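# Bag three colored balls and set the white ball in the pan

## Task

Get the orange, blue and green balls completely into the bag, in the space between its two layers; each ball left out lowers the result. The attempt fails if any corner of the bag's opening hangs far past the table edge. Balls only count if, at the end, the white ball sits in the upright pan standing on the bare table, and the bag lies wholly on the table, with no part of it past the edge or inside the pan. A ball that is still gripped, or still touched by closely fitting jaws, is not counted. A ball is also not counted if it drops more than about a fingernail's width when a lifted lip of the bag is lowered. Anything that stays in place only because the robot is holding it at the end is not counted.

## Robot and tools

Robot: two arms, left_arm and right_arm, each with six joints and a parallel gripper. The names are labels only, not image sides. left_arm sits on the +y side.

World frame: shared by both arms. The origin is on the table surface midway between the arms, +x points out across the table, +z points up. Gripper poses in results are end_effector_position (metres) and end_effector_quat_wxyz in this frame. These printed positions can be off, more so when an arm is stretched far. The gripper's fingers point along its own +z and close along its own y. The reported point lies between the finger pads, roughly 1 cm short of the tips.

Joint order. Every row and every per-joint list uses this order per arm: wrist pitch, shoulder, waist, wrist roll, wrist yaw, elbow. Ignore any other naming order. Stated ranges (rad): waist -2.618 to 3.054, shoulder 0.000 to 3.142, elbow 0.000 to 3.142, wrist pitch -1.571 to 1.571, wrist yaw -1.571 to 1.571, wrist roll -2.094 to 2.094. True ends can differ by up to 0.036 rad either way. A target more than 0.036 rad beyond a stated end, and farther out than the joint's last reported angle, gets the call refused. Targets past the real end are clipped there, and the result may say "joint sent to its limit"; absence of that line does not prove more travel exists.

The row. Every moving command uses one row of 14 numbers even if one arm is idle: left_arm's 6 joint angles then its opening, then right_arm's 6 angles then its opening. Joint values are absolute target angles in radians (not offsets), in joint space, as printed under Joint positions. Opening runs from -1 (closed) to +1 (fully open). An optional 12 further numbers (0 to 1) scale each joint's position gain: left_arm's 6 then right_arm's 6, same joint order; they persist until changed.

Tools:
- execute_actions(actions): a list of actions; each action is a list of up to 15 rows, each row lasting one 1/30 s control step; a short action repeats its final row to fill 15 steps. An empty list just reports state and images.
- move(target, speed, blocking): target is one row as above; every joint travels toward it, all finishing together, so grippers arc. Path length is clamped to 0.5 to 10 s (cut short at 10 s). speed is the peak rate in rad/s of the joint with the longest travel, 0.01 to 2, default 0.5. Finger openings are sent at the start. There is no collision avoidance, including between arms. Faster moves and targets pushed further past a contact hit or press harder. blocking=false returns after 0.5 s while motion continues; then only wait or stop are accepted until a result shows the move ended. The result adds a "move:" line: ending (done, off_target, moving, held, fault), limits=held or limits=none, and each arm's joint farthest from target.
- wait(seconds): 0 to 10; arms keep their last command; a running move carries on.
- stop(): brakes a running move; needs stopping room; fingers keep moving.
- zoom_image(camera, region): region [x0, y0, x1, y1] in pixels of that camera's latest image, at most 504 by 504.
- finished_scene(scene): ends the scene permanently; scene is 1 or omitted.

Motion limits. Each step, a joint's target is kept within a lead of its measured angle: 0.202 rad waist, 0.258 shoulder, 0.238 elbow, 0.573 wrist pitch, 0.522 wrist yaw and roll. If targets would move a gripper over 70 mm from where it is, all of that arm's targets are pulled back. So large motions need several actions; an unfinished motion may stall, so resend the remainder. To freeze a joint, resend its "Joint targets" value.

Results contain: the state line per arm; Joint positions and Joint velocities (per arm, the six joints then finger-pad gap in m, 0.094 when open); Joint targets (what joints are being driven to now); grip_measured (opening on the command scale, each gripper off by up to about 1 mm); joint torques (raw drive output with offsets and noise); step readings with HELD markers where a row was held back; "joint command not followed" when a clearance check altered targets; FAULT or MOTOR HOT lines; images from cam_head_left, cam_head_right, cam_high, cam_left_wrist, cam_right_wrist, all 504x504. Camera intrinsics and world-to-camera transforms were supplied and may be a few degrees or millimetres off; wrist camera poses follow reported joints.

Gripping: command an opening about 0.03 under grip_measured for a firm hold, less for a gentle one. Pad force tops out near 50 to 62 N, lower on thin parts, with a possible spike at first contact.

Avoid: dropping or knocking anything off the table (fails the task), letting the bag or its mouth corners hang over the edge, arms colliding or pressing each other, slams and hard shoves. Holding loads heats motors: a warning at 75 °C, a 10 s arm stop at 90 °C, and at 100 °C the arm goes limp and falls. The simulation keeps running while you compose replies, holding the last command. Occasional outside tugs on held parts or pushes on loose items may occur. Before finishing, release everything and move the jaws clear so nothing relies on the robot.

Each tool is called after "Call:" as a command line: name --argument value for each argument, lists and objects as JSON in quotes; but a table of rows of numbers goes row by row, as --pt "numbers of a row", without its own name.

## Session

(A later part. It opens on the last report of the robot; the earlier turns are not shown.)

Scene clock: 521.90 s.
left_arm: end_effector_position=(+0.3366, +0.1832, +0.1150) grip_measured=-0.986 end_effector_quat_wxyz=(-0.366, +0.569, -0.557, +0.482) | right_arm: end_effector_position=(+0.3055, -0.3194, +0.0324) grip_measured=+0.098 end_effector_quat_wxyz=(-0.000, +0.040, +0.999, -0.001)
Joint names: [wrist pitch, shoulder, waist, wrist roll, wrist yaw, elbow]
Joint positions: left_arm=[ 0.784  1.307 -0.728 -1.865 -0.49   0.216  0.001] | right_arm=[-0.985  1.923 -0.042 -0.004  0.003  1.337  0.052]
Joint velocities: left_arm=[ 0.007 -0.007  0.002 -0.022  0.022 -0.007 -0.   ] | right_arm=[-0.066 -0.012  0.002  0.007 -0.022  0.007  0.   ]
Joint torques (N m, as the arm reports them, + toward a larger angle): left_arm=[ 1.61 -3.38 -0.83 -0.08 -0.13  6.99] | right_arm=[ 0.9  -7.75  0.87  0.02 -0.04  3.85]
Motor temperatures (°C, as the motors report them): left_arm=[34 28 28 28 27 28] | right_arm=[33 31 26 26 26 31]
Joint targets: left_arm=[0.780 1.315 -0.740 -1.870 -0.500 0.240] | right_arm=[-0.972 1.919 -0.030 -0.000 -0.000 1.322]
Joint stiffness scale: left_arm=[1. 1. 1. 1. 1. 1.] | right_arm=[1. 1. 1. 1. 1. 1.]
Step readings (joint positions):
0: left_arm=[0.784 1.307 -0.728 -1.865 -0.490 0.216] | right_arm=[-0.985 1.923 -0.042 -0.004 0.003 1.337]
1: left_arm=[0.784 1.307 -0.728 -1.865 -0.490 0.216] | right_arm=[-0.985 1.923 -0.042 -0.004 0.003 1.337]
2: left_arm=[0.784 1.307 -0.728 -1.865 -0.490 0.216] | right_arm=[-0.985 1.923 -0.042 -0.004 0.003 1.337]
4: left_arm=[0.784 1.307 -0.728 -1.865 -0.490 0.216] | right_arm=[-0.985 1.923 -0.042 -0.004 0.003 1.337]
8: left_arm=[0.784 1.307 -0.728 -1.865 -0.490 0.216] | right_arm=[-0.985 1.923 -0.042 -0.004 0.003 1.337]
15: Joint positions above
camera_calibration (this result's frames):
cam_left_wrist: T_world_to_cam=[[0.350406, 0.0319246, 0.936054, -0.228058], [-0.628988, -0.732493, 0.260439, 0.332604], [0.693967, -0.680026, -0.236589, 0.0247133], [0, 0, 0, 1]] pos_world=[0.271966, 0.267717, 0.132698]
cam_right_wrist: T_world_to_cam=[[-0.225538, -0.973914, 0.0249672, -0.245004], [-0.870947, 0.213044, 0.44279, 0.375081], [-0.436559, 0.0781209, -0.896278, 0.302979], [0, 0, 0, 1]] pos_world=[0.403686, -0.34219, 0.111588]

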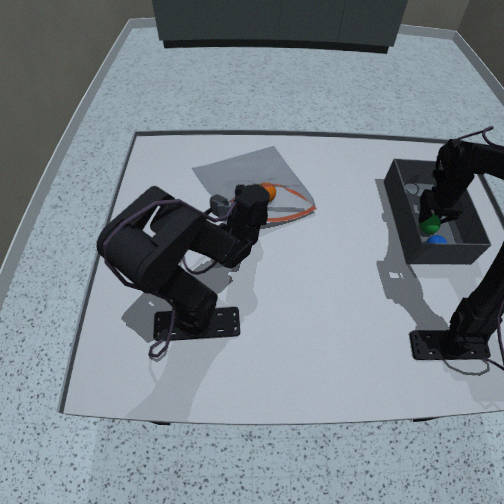

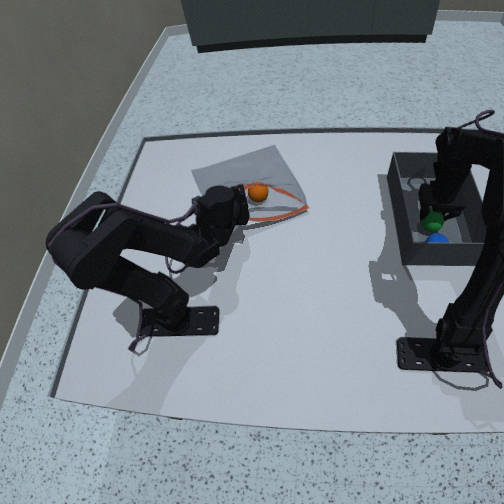

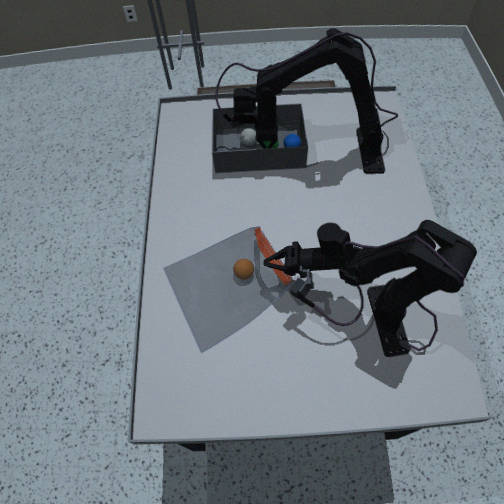

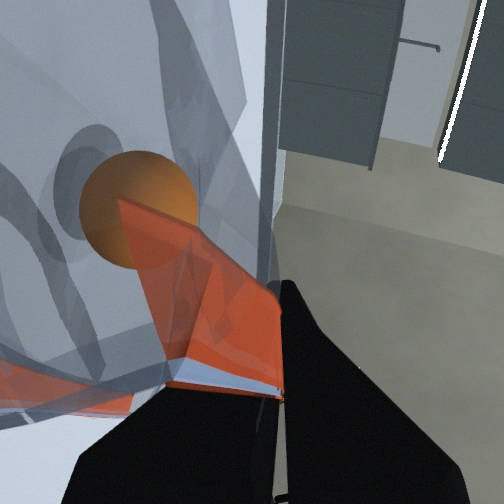

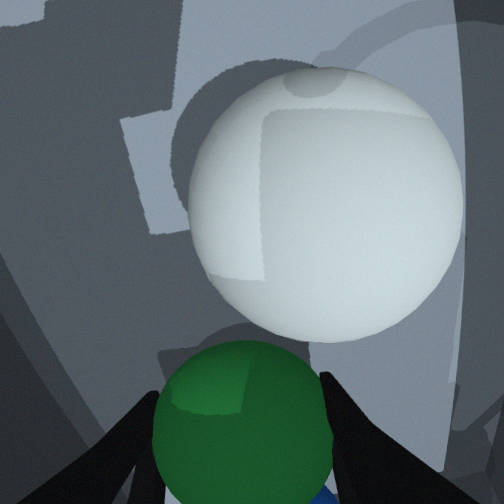

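Call:
execute_actions --actions '[[[0.78,1.315,-0.74,-1.87,-0.5,0.24,-1,-0.972,1.919,-0.03,0,0,1.322,0.04]]]'

Call:
zoom_image --camera "cam_high" --region '[200, 90, 320, 180]'

Scene clock: 526.70 s.
left_arm: end_effector_position=(+0.3366, +0.1832, +0.1150) grip_measured=-0.986 end_effector_quat_wxyz=(-0.366, +0.569, -0.557, +0.482) | right_arm: end_effector_position=(+0.3056, -0.3194, +0.0324) grip_measured=+0.051 end_effector_quat_wxyz=(-0.000, +0.040, +0.999, -0.001)
Joint names: [wrist pitch, shoulder, waist, wrist roll, wrist yaw, elbow]
Joint positions: left_arm=[ 0.784  1.307 -0.728 -1.865 -0.49   0.216  0.001] | right_arm=[-0.985  1.923 -0.042 -0.004  0.003  1.337  0.049]
Joint velocities: left_arm=[ 0.007 -0.002  0.002  0.022 -0.007  0.012  0.   ] | right_arm=[-0.022 -0.017  0.007  0.051  0.081 -0.002  0.001]
Joint torques (N m, as the arm reports them, + toward a larger angle): left_arm=[ 1.61 -3.38 -0.83 -0.07 -0.14  7.03] | right_arm=[ 0.9  -7.75  0.88  0.02 -0.04  3.86]
Motor temperatures (°C, as the motors report them): left_arm=[34 28 28 28 27 28] | right_arm=[32 31 26 26 26 31]
Joint targets: left_arm=[0.780 1.315 -0.740 -1.870 -0.500 0.240] | right_arm=[-0.972 1.919 -0.030 -0.000 0.000 1.322]
Joint stiffness scale: left_arm=[1. 1. 1. 1. 1. 1.] | right_arm=[1. 1. 1. 1. 1. 1.]
Step readings (joint positions):
0: left_arm=[0.784 1.307 -0.728 -1.865 -0.490 0.216] | right_arm=[-0.985 1.923 -0.042 -0.004 0.003 1.337]
1: left_arm=[0.784 1.307 -0.728 -1.865 -0.490 0.216] | right_arm=[-0.985 1.923 -0.042 -0.004 0.003 1.337]
2: left_arm=[0.784 1.307 -0.728 -1.865 -0.490 0.216] | right_arm=[-0.985 1.923 -0.042 -0.004 0.003 1.337]
4: left_arm=[0.784 1.307 -0.728 -1.865 -0.490 0.216] | right_arm=[-0.985 1.923 -0.042 -0.004 0.003 1.337]
8: left_arm=[0.784 1.307 -0.728 -1.865 -0.490 0.216] | right_arm=[-0.985 1.923 -0.042 -0.004 0.003 1.337]
15: Joint positions above
camera_calibration (this result's frames):
cam_left_wrist: T_world_to_cam=[[0.350406, 0.0319246, 0.936054, -0.228058], [-0.628988, -0.732493, 0.260439, 0.332604], [0.693967, -0.680026, -0.236589, 0.0247133], [0, 0, 0, 1]] pos_world=[0.271966, 0.267717, 0.132698]
cam_right_wrist: T_world_to_cam=[[-0.225547, -0.973914, 0.0249124, -0.244985], [-0.871115, 0.213058, 0.442452, 0.375232], [-0.436218, 0.0780925, -0.896446, 0.302913], [0, 0, 0, 1]] pos_world=[0.40375, -0.342196, 0.111626]

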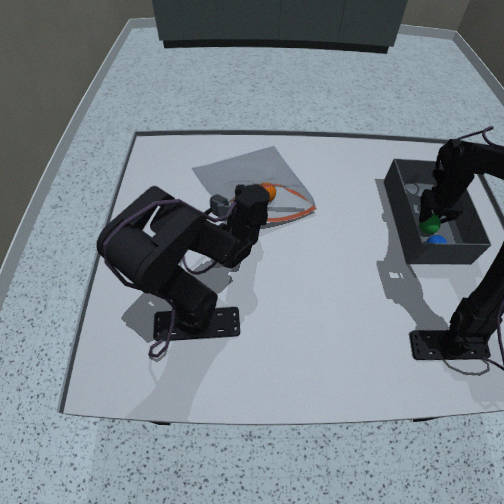

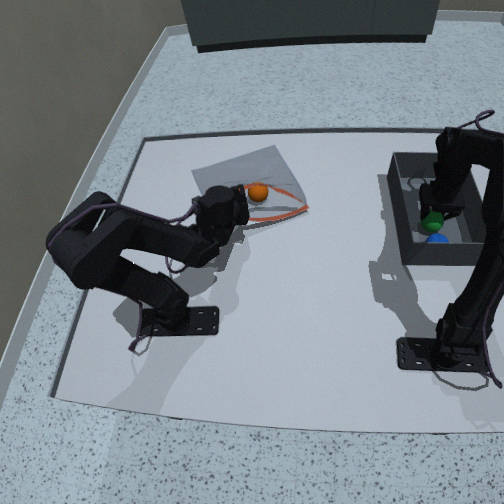

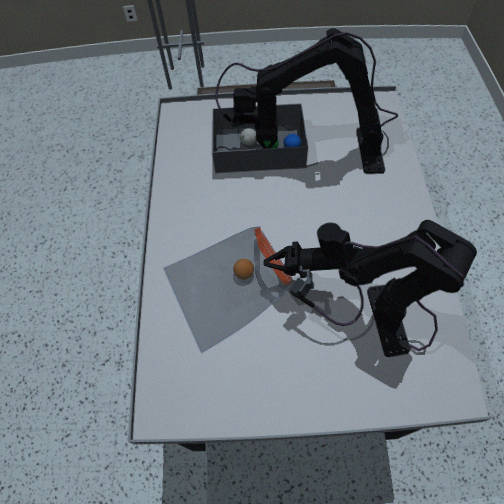

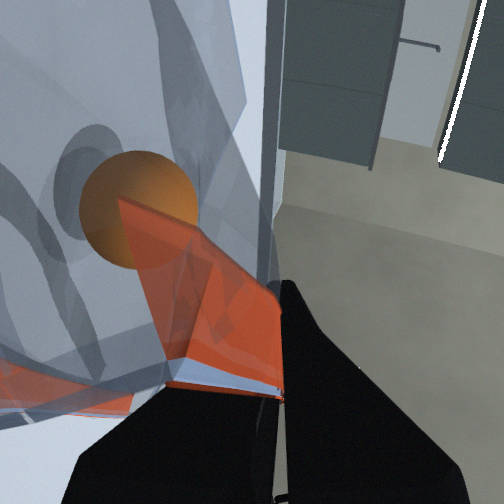

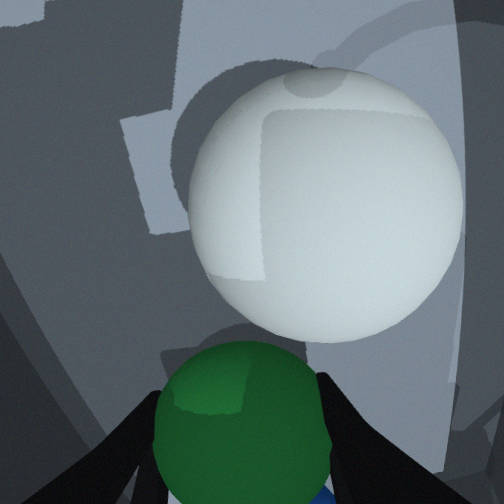

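Region (200, 90, 320, 180) of cam_high's 504x504 image, scaled by 4.200, with more detail than that image has; it fills the top 378 rows of this view, and the rest is white.

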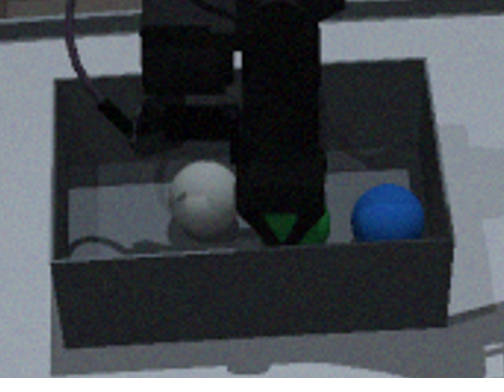

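Call:
execute_actions --actions '[[[0.78,1.315,-0.74,-1.87,-0.5,0.24,-1,-0.972,1.919,-0.03,0,0,1.322,0.3]],[[0.78,1.315,-0.74,-1.87,-0.5,0.24,-1,-0.99,1.919,-0.03,0,0,1.322,0.3],[0.78,1.315,-0.74,-1.87,-0.5,0.24,-1,-1.0,1.919,-0.03,0,0,1.322,0.3],[0.78,1.315,-0.74,-1.87,-0.5,0.24,-1,-1.01,1.919,-0.03,0,0,1.322,0.3],[0.78,1.315,-0.74,-1.87,-0.5,0.24,-1,-1.025,1.919,-0.03,0,0,1.322,0.3]],[[0.78,1.315,-0.74,-1.87,-0.5,0.24,-1,-1.025,1.919,-0.03,0,0,1.322,0.18]],[[0.78,1.315,-0.74,-1.87,-0.5,0.24,-1,-1.025,1.919,-0.03,0,0,1.322,0.08]]]'

Call:
move --target '[0.78,1.315,-0.74,-1.87,-0.5,0.24,-1,-1.53,1.889,-0.055,0,0,1.88,0.08]' --speed 0.3

Scene clock: 535.73 s.
left_arm: end_effector_position=(+0.3366, +0.1832, +0.1150) grip_measured=-0.986 end_effector_quat_wxyz=(-0.366, +0.569, -0.557, +0.482) | right_arm: end_effector_position=(+0.2978, -0.3188, +0.0325) grip_measured=+0.091 end_effector_quat_wxyz=(-0.016, +0.040, +0.999, -0.001)
Joint names: [wrist pitch, shoulder, waist, wrist roll, wrist yaw, elbow]
Joint positions: left_arm=[ 0.784  1.307 -0.728 -1.865 -0.49   0.216  0.001] | right_arm=[-1.016  1.923 -0.042 -0.004  0.003  1.337  0.051]
Joint velocities: left_arm=[-0.022 -0.007  0.002 -0.037 -0.037  0.007 -0.001] | right_arm=[-0.081  0.002 -0.017 -0.037  0.066 -0.007  0.   ]
Joint torques (N m, as the arm reports them, + toward a larger angle): left_arm=[ 1.61 -3.38 -0.79 -0.09 -0.14  7.02] | right_arm=[ 0.59 -7.71  0.87  0.02 -0.04  3.81]
Motor temperatures (°C, as the motors report them): left_arm=[34 28 28 28 27 28] | right_arm=[32 31 26 26 26 31]
Joint targets: left_arm=[0.780 1.315 -0.740 -1.870 -0.500 0.240] | right_arm=[-1.025 1.919 -0.030 0.000 -0.000 1.322]
Joint stiffness scale: left_arm=[1. 1. 1. 1. 1. 1.] | right_arm=[1. 1. 1. 1. 1. 1.]
Step readings (joint positions; steps 1 to 15: 1st action; 16 to 30: 2nd action; 31 to 45: 3rd action; 46 to 60: 4th action):
0: left_arm=[0.784 1.307 -0.728 -1.865 -0.490 0.216] | right_arm=[-0.985 1.923 -0.042 -0.004 0.003 1.337]
1: left_arm=[0.784 1.307 -0.728 -1.865 -0.490 0.216] | right_arm=[-0.985 1.923 -0.042 -0.004 0.003 1.337]
2: left_arm=[0.784 1.307 -0.728 -1.865 -0.490 0.216] | right_arm=[-0.985 1.923 -0.042 -0.004 0.003 1.337]
4: left_arm=[0.784 1.307 -0.728 -1.865 -0.490 0.216] | right_arm=[-0.985 1.923 -0.042 -0.004 0.003 1.337]
8: left_arm=[0.784 1.307 -0.728 -1.865 -0.490 0.216] | right_arm=[-0.985 1.923 -0.042 -0.004 0.003 1.337]
15: left_arm=[0.784 1.307 -0.728 -1.865 -0.490 0.216] | right_arm=[-0.985 1.923 -0.042 -0.004 0.003 1.337]
16: left_arm=[0.784 1.307 -0.728 -1.865 -0.490 0.216] | right_arm=[-0.985 1.923 -0.042 -0.004 0.003 1.337]
17: left_arm=[0.784 1.307 -0.728 -1.865 -0.490 0.216] | right_arm=[-0.985 1.923 -0.042 -0.004 0.003 1.337]
19: left_arm=[0.784 1.307 -0.728 -1.865 -0.490 0.216] | right_arm=[-0.992 1.923 -0.042 -0.004 0.003 1.337]
23: left_arm=[0.784 1.307 -0.728 -1.865 -0.490 0.216] | right_arm=[-1.008 1.923 -0.042 -0.004 0.003 1.337]
30: left_arm=[0.784 1.307 -0.728 -1.865 -0.490 0.216] | right_arm=[-1.016 1.923 -0.042 -0.004 0.003 1.337]
31: left_arm=[0.784 1.307 -0.728 -1.865 -0.490 0.216] | right_arm=[-1.016 1.923 -0.042 -0.004 0.003 1.337]
32: left_arm=[0.784 1.307 -0.728 -1.865 -0.490 0.216] | right_arm=[-1.016 1.923 -0.042 -0.004 0.003 1.337]
34: left_arm=[0.784 1.307 -0.728 -1.865 -0.490 0.216] | right_arm=[-1.016 1.923 -0.042 -0.004 0.003 1.337]
38: left_arm=[0.784 1.307 -0.728 -1.865 -0.490 0.216] | right_arm=[-1.016 1.923 -0.042 -0.004 0.003 1.337]
45: left_arm=[0.784 1.307 -0.728 -1.865 -0.490 0.216] | right_arm=[-1.016 1.923 -0.042 -0.004 0.003 1.337]
46: left_arm=[0.784 1.307 -0.728 -1.865 -0.490 0.216] | right_arm=[-1.016 1.923 -0.042 -0.004 0.003 1.337]
47: left_arm=[0.784 1.307 -0.728 -1.865 -0.490 0.216] | right_arm=[-1.016 1.923 -0.042 -0.004 0.003 1.337]
49: left_arm=[0.784 1.307 -0.728 -1.865 -0.490 0.216] | right_arm=[-1.016 1.923 -0.042 -0.004 0.003 1.337]
53: left_arm=[0.784 1.307 -0.728 -1.865 -0.490 0.216] | right_arm=[-1.016 1.923 -0.042 -0.004 0.003 1.337]
60: Joint positions above
camera_calibration (this result's frames):
cam_left_wrist: T_world_to_cam=[[0.350406, 0.0319246, 0.936054, -0.228058], [-0.628988, -0.732493, 0.260439, 0.332604], [0.693967, -0.680026, -0.236589, 0.0247133], [0, 0, 0, 1]] pos_world=[0.271966, 0.267717, 0.132698]
cam_right_wrist: T_world_to_cam=[[-0.224701, -0.973984, 0.0293947, -0.246526], [-0.856893, 0.21187, 0.469941, 0.362777], [-0.463943, 0.080408, -0.882208, 0.308132], [0, 0, 0, 1]] pos_world=[0.398422, -0.341751, 0.108599]

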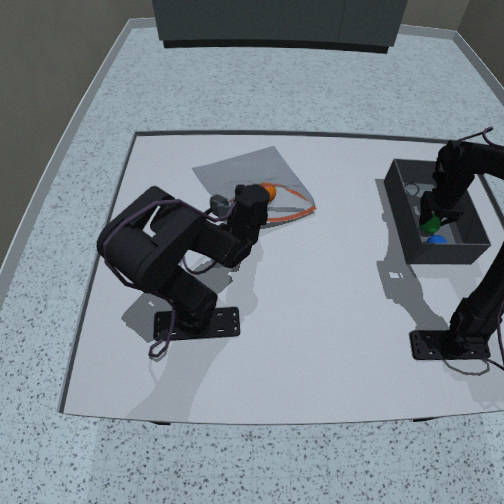

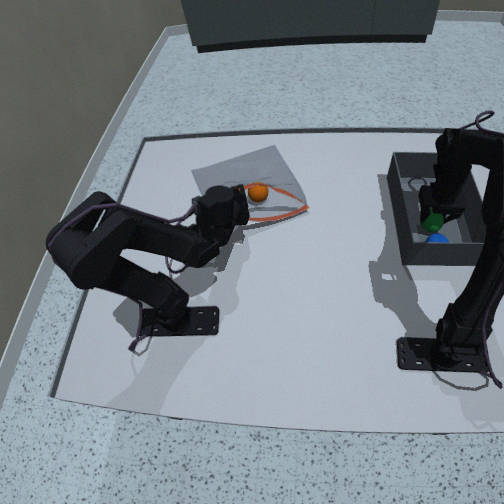

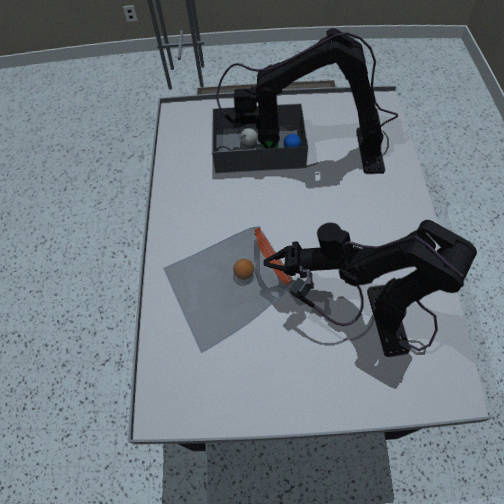

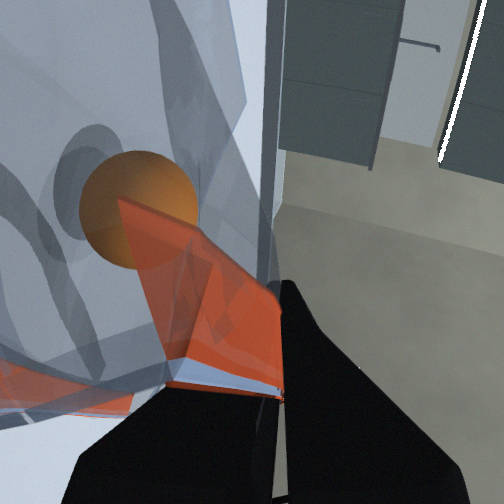

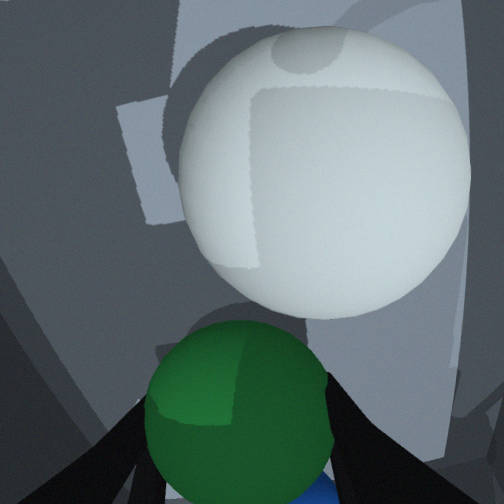

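Scene clock: 538.23 s.
left_arm: end_effector_position=(+0.3366, +0.1832, +0.1150) grip_measured=-0.986 end_effector_quat_wxyz=(-0.366, +0.569, -0.557, +0.482) | right_arm: end_effector_position=(+0.3090, -0.3197, +0.1629) grip_measured=+0.091 end_effector_quat_wxyz=(-0.009, +0.040, +0.999, -0.001)
Joint names: [wrist pitch, shoulder, waist, wrist roll, wrist yaw, elbow]
Joint positions: left_arm=[ 0.784  1.307 -0.728 -1.865 -0.49   0.216  0.001] | right_arm=[-1.522  1.909 -0.042 -0.004  0.003  1.843  0.051]
Joint velocities: left_arm=[-0.022 -0.017  0.002 -0.007 -0.081 -0.007  0.   ] | right_arm=[-0.051 -0.002 -0.007  0.037 -0.051  0.022 -0.002]
Joint torques (N m, as the arm reports them, + toward a larger angle): left_arm=[ 1.61 -3.4  -0.81 -0.08 -0.13  7.04] | right_arm=[ 0.61 -8.88 -0.85  0.02 -0.04  7.2 ]
Motor temperatures (°C, as the motors report them): left_arm=[34 28 28 28 27 28] | right_arm=[32 31 26 26 26 31]
Joint targets: left_arm=[0.780 1.315 -0.740 -1.870 -0.500 0.240] | right_arm=[-1.530 1.889 -0.055 -0.000 0.000 1.880]
Joint stiffness scale: left_arm=[1. 1. 1. 1. 1. 1.] | right_arm=[1. 1. 1. 1. 1. 1.]
move: off_target (left_arm, right_arm); limits=none; left_arm: farthest joint: the elbow, 0.024 radians from its target (0.024 radians at the start); right_arm: farthest joint: the elbow, 0.037 radians from its target (0.543 radians at the start)
camera_calibration (this result's frames):
cam_left_wrist: T_world_to_cam=[[0.350406, 0.0319246, 0.936054, -0.228058], [-0.628988, -0.732493, 0.260439, 0.332604], [0.693967, -0.680026, -0.236589, 0.0247133], [0, 0, 0, 1]] pos_world=[0.271966, 0.267717, 0.132698]
cam_right_wrist: T_world_to_cam=[[-0.2251, -0.973951, 0.0273755, -0.248301], [-0.863417, 0.212415, 0.457593, 0.315437], [-0.451488, 0.0793678, -0.88874, 0.425263], [0, 0, 0, 1]] pos_world=[0.408461, -0.342589, 0.240404]

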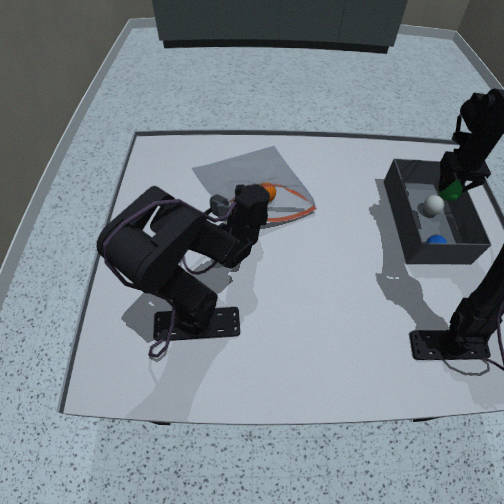

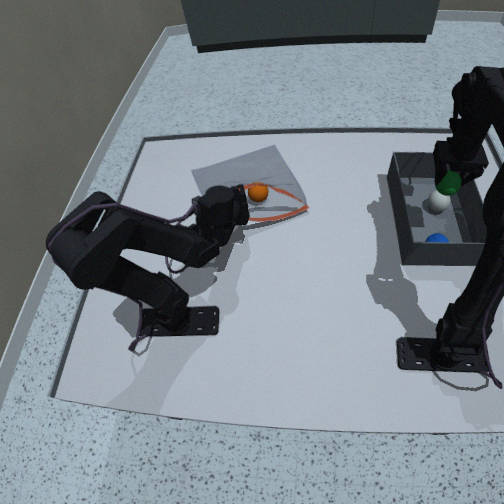

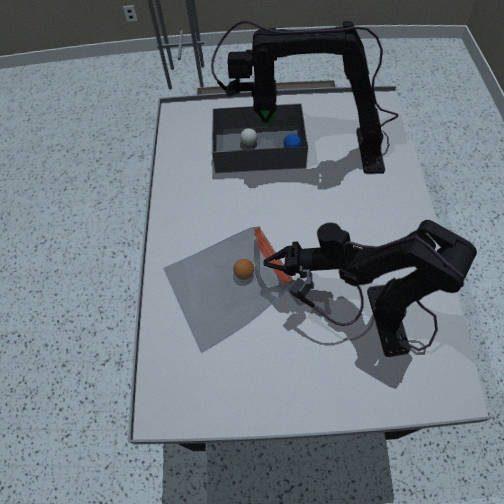

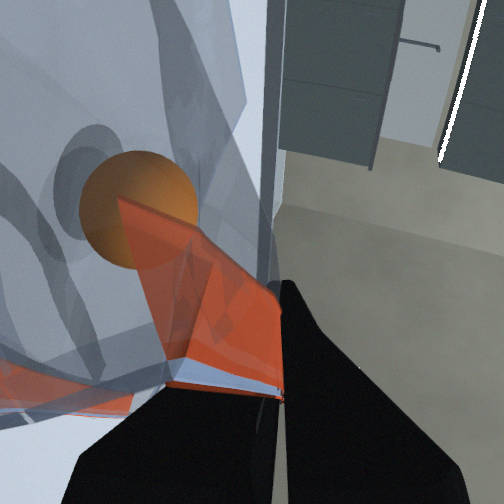

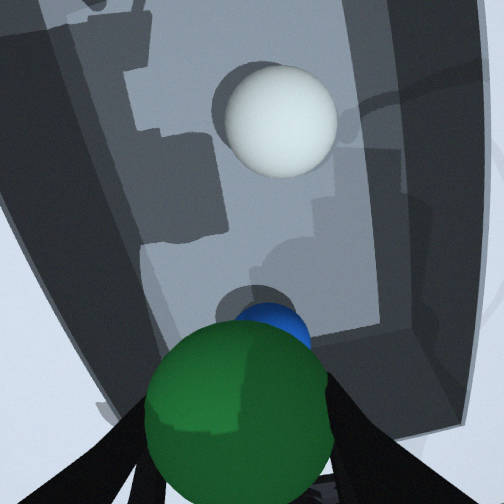

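Call:
move --target '[0.78,1.315,-0.74,-1.87,-0.5,0.24,-1,-0.6,1.5,0.5,0,0,1.23,0.07]' --speed 0.5

Call:
move --target '[0.78,1.315,-0.74,-1.87,-0.5,0.24,-1,1.095,1.91,0.87,0,0,0.565,0.07]' --speed 0.6

Call:
move --target '[0.78,1.315,-0.74,-1.87,-0.5,0.24,-1,0.918,2.139,0.87,0,0,0.96,0.07]' --speed 0.2

Scene clock: 549.10 s.
left_arm: end_effector_position=(+0.3366, +0.1832, +0.1150) grip_measured=-0.986 end_effector_quat_wxyz=(-0.366, +0.569, -0.557, +0.482) | right_arm: end_effector_position=(+0.3314, -0.1095, +0.1783) grip_measured=+0.081 end_effector_quat_wxyz=(+0.322, -0.213, +0.920, +0.072)
Joint names: [wrist pitch, shoulder, waist, wrist roll, wrist yaw, elbow]
Joint positions: left_arm=[ 0.784  1.307 -0.728 -1.865 -0.49   0.216  0.001] | right_arm=[-0.619  1.524  0.493 -0.004  0.002  1.246  0.051]
Joint velocities: left_arm=[-0.037  0.017 -0.007  0.022  0.081  0.007 -0.   ] | right_arm=[-0.007 -0.007 -0.002  0.066 -0.022 -0.002  0.   ]
Joint torques (N m, as the arm reports them, + toward a larger angle): left_arm=[ 1.62 -3.38 -0.78 -0.07 -0.14  7.03] | right_arm=[ 2.21 -7.21  0.53  0.02 -0.04  4.85]
Motor temperatures (°C, as the motors report them): left_arm=[34 28 28 28 27 28] | right_arm=[31 31 26 26 26 31]
Joint targets: left_arm=[0.780 1.315 -0.740 -1.870 -0.500 0.240] | right_arm=[-0.600 1.500 0.500 0.000 -0.000 1.230]
Joint stiffness scale: left_arm=[1. 1. 1. 1. 1. 1.] | right_arm=[1. 1. 1. 1. 1. 1.]
move: off_target (left_arm, right_arm); limits=none; left_arm: farthest joint: the elbow, 0.024 radians from its target (0.024 radians at the start); right_arm: farthest joint: the shoulder, 0.024 radians from its target (0.409 radians at the start)
camera_calibration (this result's frames):
cam_left_wrist: T_world_to_cam=[[0.350406, 0.0319246, 0.936054, -0.228058], [-0.628988, -0.732493, 0.260439, 0.332604], [0.693967, -0.680026, -0.236589, 0.0247133], [0, 0, 0, 1]] pos_world=[0.271966, 0.267717, 0.132698]
cam_right_wrist: T_world_to_cam=[[0.317019, -0.945778, -0.0707255, -0.198035], [-0.932284, -0.297061, -0.206399, 0.368548], [0.174198, 0.131369, -0.975908, 0.246301], [0, 0, 0, 1]] pos_world=[0.363467, -0.110172, 0.302429]

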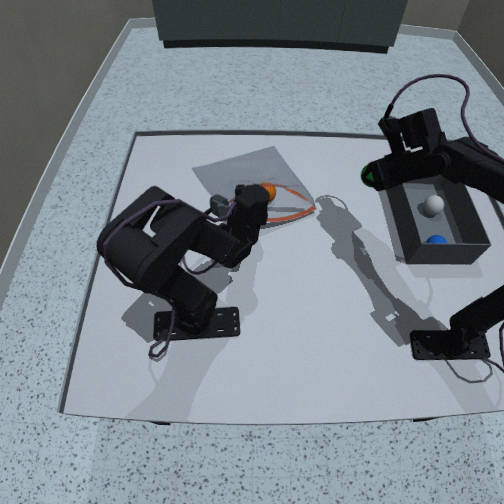

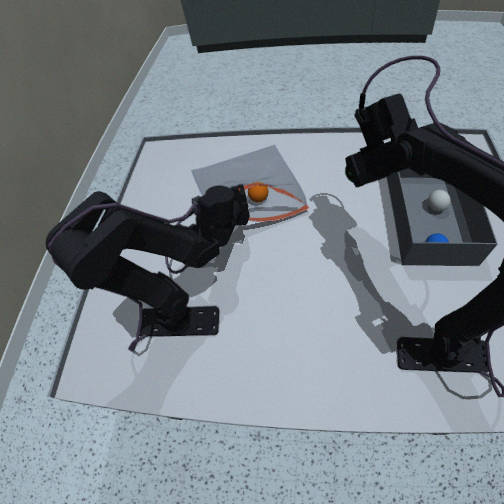

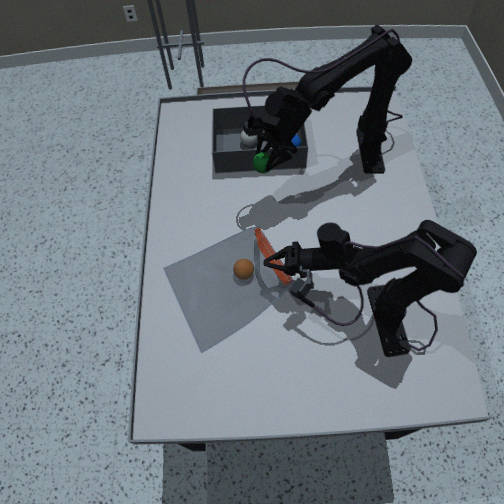

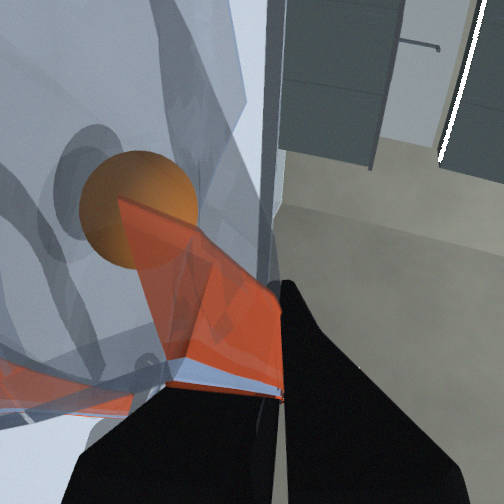

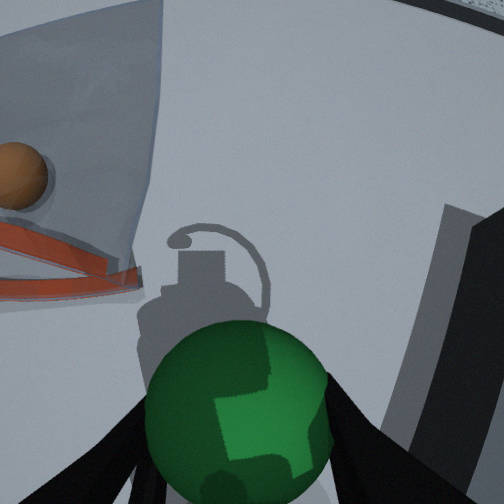

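Scene clock: 552.77 s.
left_arm: end_effector_position=(+0.3366, +0.1832, +0.1150) grip_measured=-0.986 end_effector_quat_wxyz=(-0.366, +0.569, -0.557, +0.482) | right_arm: end_effector_position=(+0.2765, +0.0495, +0.0820) grip_measured=+0.081 end_effector_quat_wxyz=(+0.562, -0.315, +0.725, +0.242)
Joint names: [wrist pitch, shoulder, waist, wrist roll, wrist yaw, elbow]
Joint positions: left_arm=[ 0.784  1.307 -0.728 -1.865 -0.49   0.216  0.001] | right_arm=[ 1.074  1.91   0.859 -0.004  0.002  0.582  0.051]
Joint velocities: left_arm=[-0.022  0.002 -0.012  0.007 -0.037  0.022 -0.001] | right_arm=[-0.066 -0.007  0.002 -0.051 -0.007 -0.022  0.   ]
Joint torques (N m, as the arm reports them, + toward a larger angle): left_arm=[ 1.61 -3.41 -0.81 -0.08 -0.14  7.  ] | right_arm=[ 2.74 -6.41  0.73  0.01 -0.03  2.77]
Motor temperatures (°C, as the motors report them): left_arm=[34 28 28 28 27 28] | right_arm=[32 31 26 26 26 31]
Joint targets: left_arm=[0.780 1.315 -0.740 -1.870 -0.500 0.240] | right_arm=[1.095 1.910 0.870 0.000 -0.000 0.565]
Joint stiffness scale: left_arm=[1. 1. 1. 1. 1. 1.] | right_arm=[1. 1. 1. 1. 1. 1.]
move: off_target (left_arm, right_arm); limits=none; left_arm: farthest joint: the elbow, 0.024 radians from its target (0.024 radians at the start); right_arm: farthest joint: the wrist pitch, 0.021 radians from its target (1.714 radians at the start)
camera_calibration (this result's frames):
cam_left_wrist: T_world_to_cam=[[0.350406, 0.0319246, 0.936054, -0.228058], [-0.628988, -0.732493, 0.260439, 0.332604], [0.693967, -0.680026, -0.236589, 0.0247133], [0, 0, 0, 1]] pos_world=[0.271966, 0.267717, 0.132698]
cam_right_wrist: T_world_to_cam=[[0.681772, -0.719356, -0.133096, -0.143979], [-0.546034, -0.379298, -0.746981, 0.286281], [0.486862, 0.581945, -0.651387, 0.00562931], [0, 0, 0, 1]] pos_world=[0.251739, 0.00173761, 0.19835]

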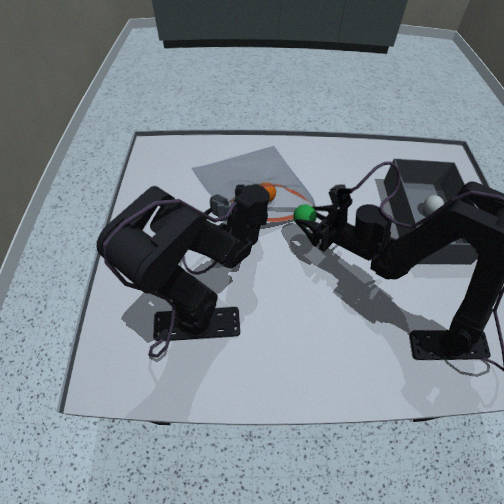

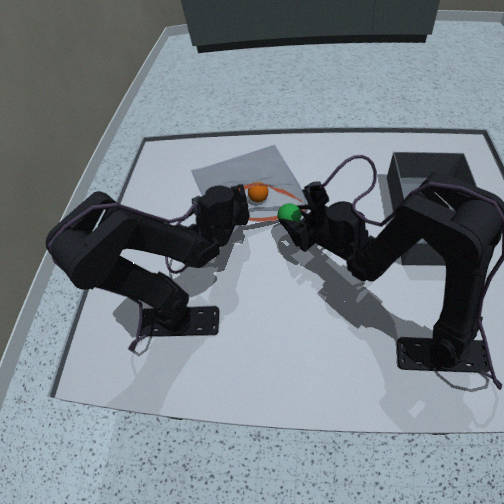

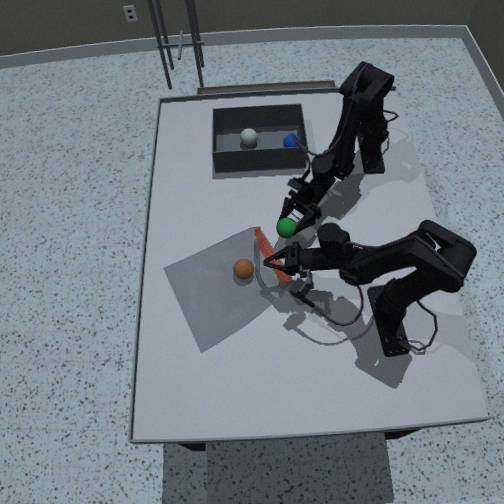

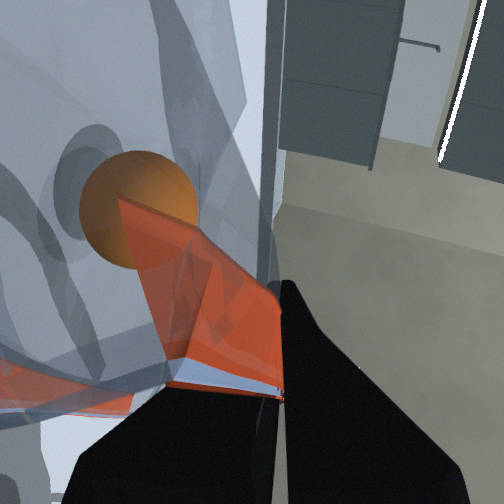

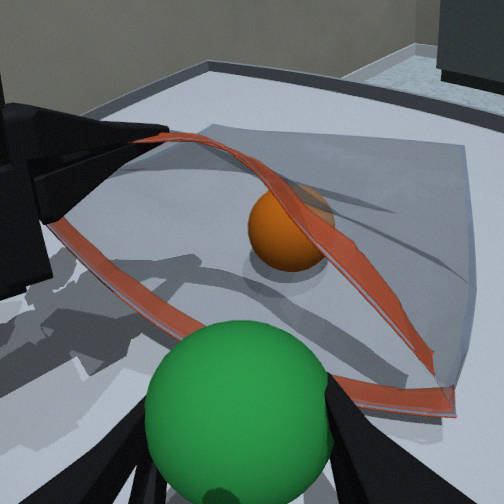

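Scene clock: 555.13 s.
left_arm: end_effector_position=(+0.3366, +0.1832, +0.1150) grip_measured=-0.986 end_effector_quat_wxyz=(-0.366, +0.569, -0.557, +0.482) | right_arm: end_effector_position=(+0.3278, +0.1044, +0.0591) grip_measured=+0.081 end_effector_quat_wxyz=(+0.546, -0.321, +0.737, +0.235)
Joint names: [wrist pitch, shoulder, waist, wrist roll, wrist yaw, elbow]
Joint positions: left_arm=[ 0.784  1.307 -0.728 -1.865 -0.49   0.216  0.001] | right_arm=[ 0.919  2.139  0.859 -0.004  0.002  0.922  0.051]
Joint velocities: left_arm=[-0.037 -0.007  0.012  0.007 -0.037 -0.007 -0.   ] | right_arm=[-0.051  0.002 -0.022 -0.022  0.095  0.002  0.   ]
Joint torques (N m, as the arm reports them, + toward a larger angle): left_arm=[ 1.61 -3.36 -0.81 -0.08 -0.13  7.  ] | right_arm=[ 2.47 -8.48  0.75  0.02 -0.04  6.72]
Motor temperatures (°C, as the motors report them): left_arm=[34 28 28 28 27 28] | right_arm=[33 31 26 26 26 31]
Joint targets: left_arm=[0.780 1.315 -0.740 -1.870 -0.500 0.240] | right_arm=[0.918 2.139 0.870 -0.000 0.000 0.960]
Joint stiffness scale: left_arm=[1. 1. 1. 1. 1. 1.] | right_arm=[1. 1. 1. 1. 1. 1.]
move: off_target (left_arm, right_arm); limits=none; left_arm: farthest joint: the elbow, 0.024 radians from its target (0.024 radians at the start); right_arm: farthest joint: the elbow, 0.038 radians from its target (0.378 radians at the start)
camera_calibration (this result's frames):
cam_left_wrist: T_world_to_cam=[[0.350406, 0.0319246, 0.936054, -0.228058], [-0.628988, -0.732493, 0.260439, 0.332604], [0.693967, -0.680026, -0.236589, 0.0247133], [0, 0, 0, 1]] pos_world=[0.271966, 0.267717, 0.132698]
cam_right_wrist: T_world_to_cam=[[0.677754, -0.723648, -0.130316, -0.140968], [-0.568366, -0.403159, -0.717233, 0.326092], [0.466486, 0.560175, -0.68454, -0.0553729], [0, 0, 0, 1]] pos_world=[0.306712, 0.060474, 0.177609]

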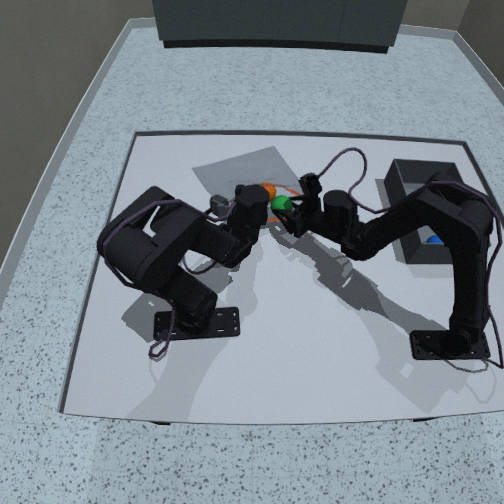

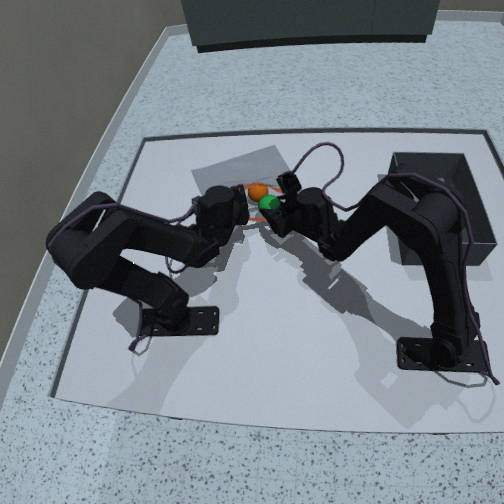

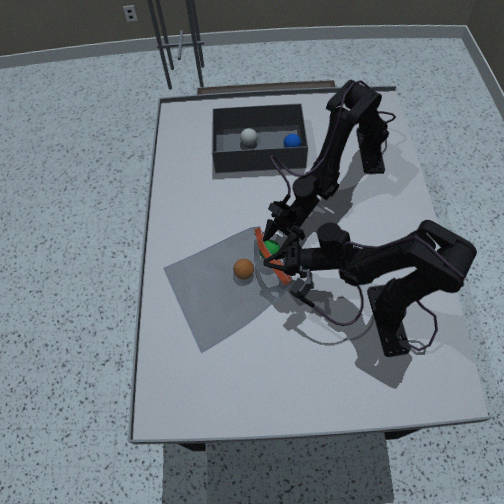

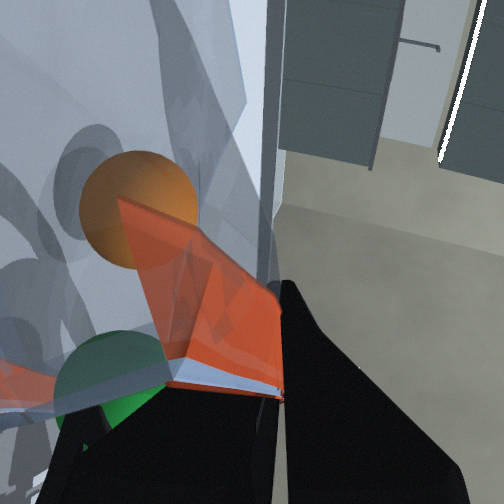

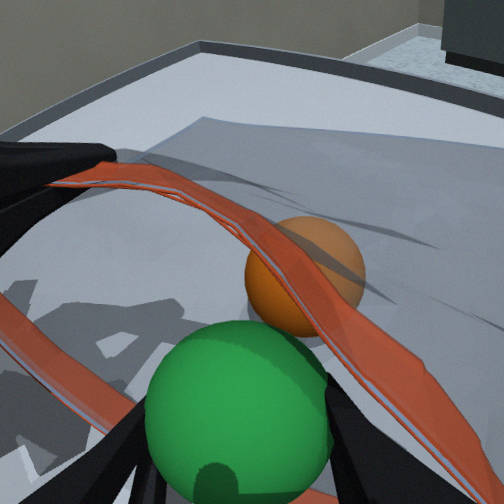

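Call:
move --target '[0.78,1.315,-0.74,-1.87,-0.5,0.24,-1,0.79,2.373,0.84,0,0,1.305,0.07]' --speed 0.12

Scene clock: 561.93 s.
left_arm: end_effector_position=(+0.3366, +0.1836, +0.1151) grip_measured=-0.986 end_effector_quat_wxyz=(-0.367, +0.569, -0.556, +0.482) | right_arm: end_effector_position=(+0.3777, +0.1512, +0.0319) grip_measured=+0.081 end_effector_quat_wxyz=(+0.540, -0.320, +0.744, +0.230)
Joint names: [wrist pitch, shoulder, waist, wrist roll, wrist yaw, elbow]
Joint positions: left_arm=[ 0.784  1.307 -0.728 -1.865 -0.492  0.216  0.001] | right_arm=[ 0.793  2.375  0.852 -0.004  0.002  1.265  0.051]
Joint velocities: left_arm=[-0.051 -0.002 -0.017  0.022  0.022 -0.032 -0.   ] | right_arm=[-0.037  0.007 -0.032  0.022  0.022  0.002  0.   ]
Joint torques (N m, as the arm reports them, + toward a larger angle): left_arm=[ 1.61 -3.37 -0.81 -0.07 -0.11  6.99] | right_arm=[  2.46 -10.42  -0.83   0.02  -0.03   7.18]
Motor temperatures (°C, as the motors report them): left_arm=[35 28 28 28 27 28] | right_arm=[34 31 26 26 26 31]
Joint targets: left_arm=[0.780 1.315 -0.740 -1.870 -0.500 0.240] | right_arm=[0.790 2.373 0.840 0.000 0.000 1.305]
Joint stiffness scale: left_arm=[1. 1. 1. 1. 1. 1.] | right_arm=[1. 1. 1. 1. 1. 1.]
move: off_target (left_arm, right_arm); limits=none; left_arm: farthest joint: the elbow, 0.024 radians from its target (0.024 radians at the start); right_arm: farthest joint: the elbow, 0.040 radians from its target (0.383 radians at the start)
camera_calibration (this result's frames):
cam_left_wrist: T_world_to_cam=[[0.350027, 0.0321272, 0.936188, -0.228058], [-0.627744, -0.733756, 0.259885, 0.332746], [0.695283, -0.678653, -0.236667, 0.0242264], [0, 0, 0, 1]] pos_world=[0.271862, 0.267923, 0.132763]
cam_right_wrist: T_world_to_cam=[[0.670856, -0.730264, -0.1291, -0.140861], [-0.580237, -0.408468, -0.704612, 0.358699], [0.461819, 0.547602, -0.69775, -0.119408], [0, 0, 0, 1]] pos_world=[0.357773, 0.109039, 0.151242]

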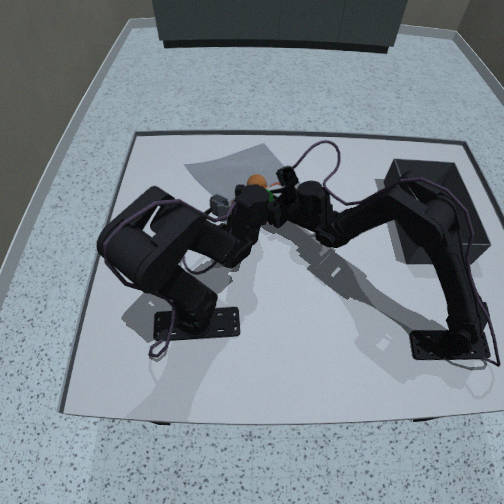

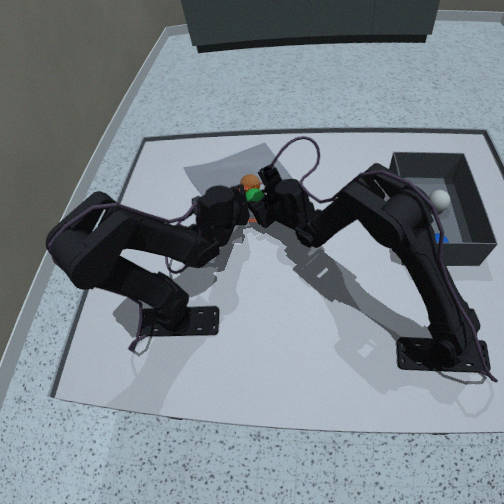

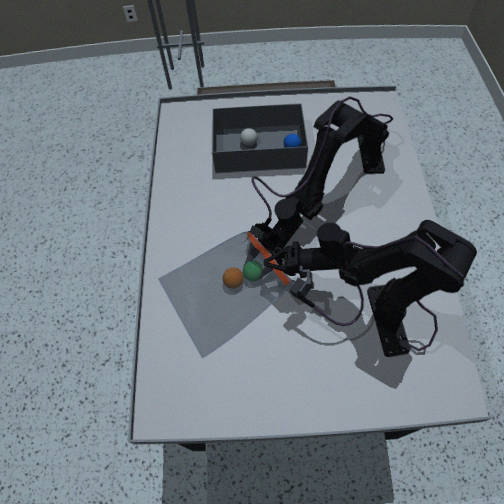

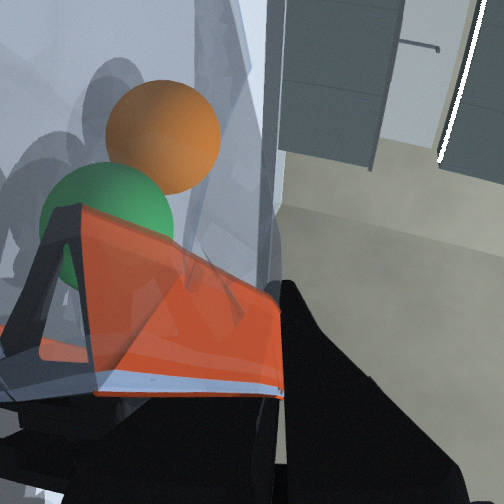

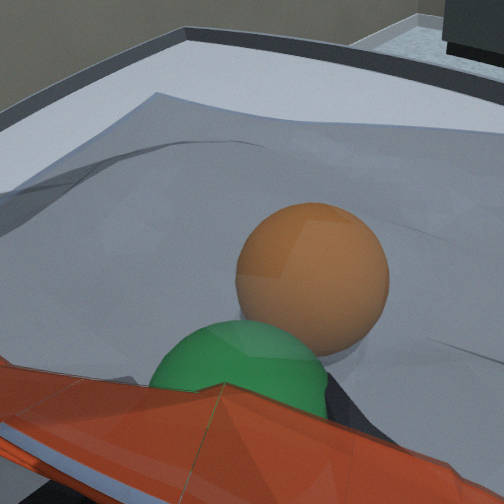

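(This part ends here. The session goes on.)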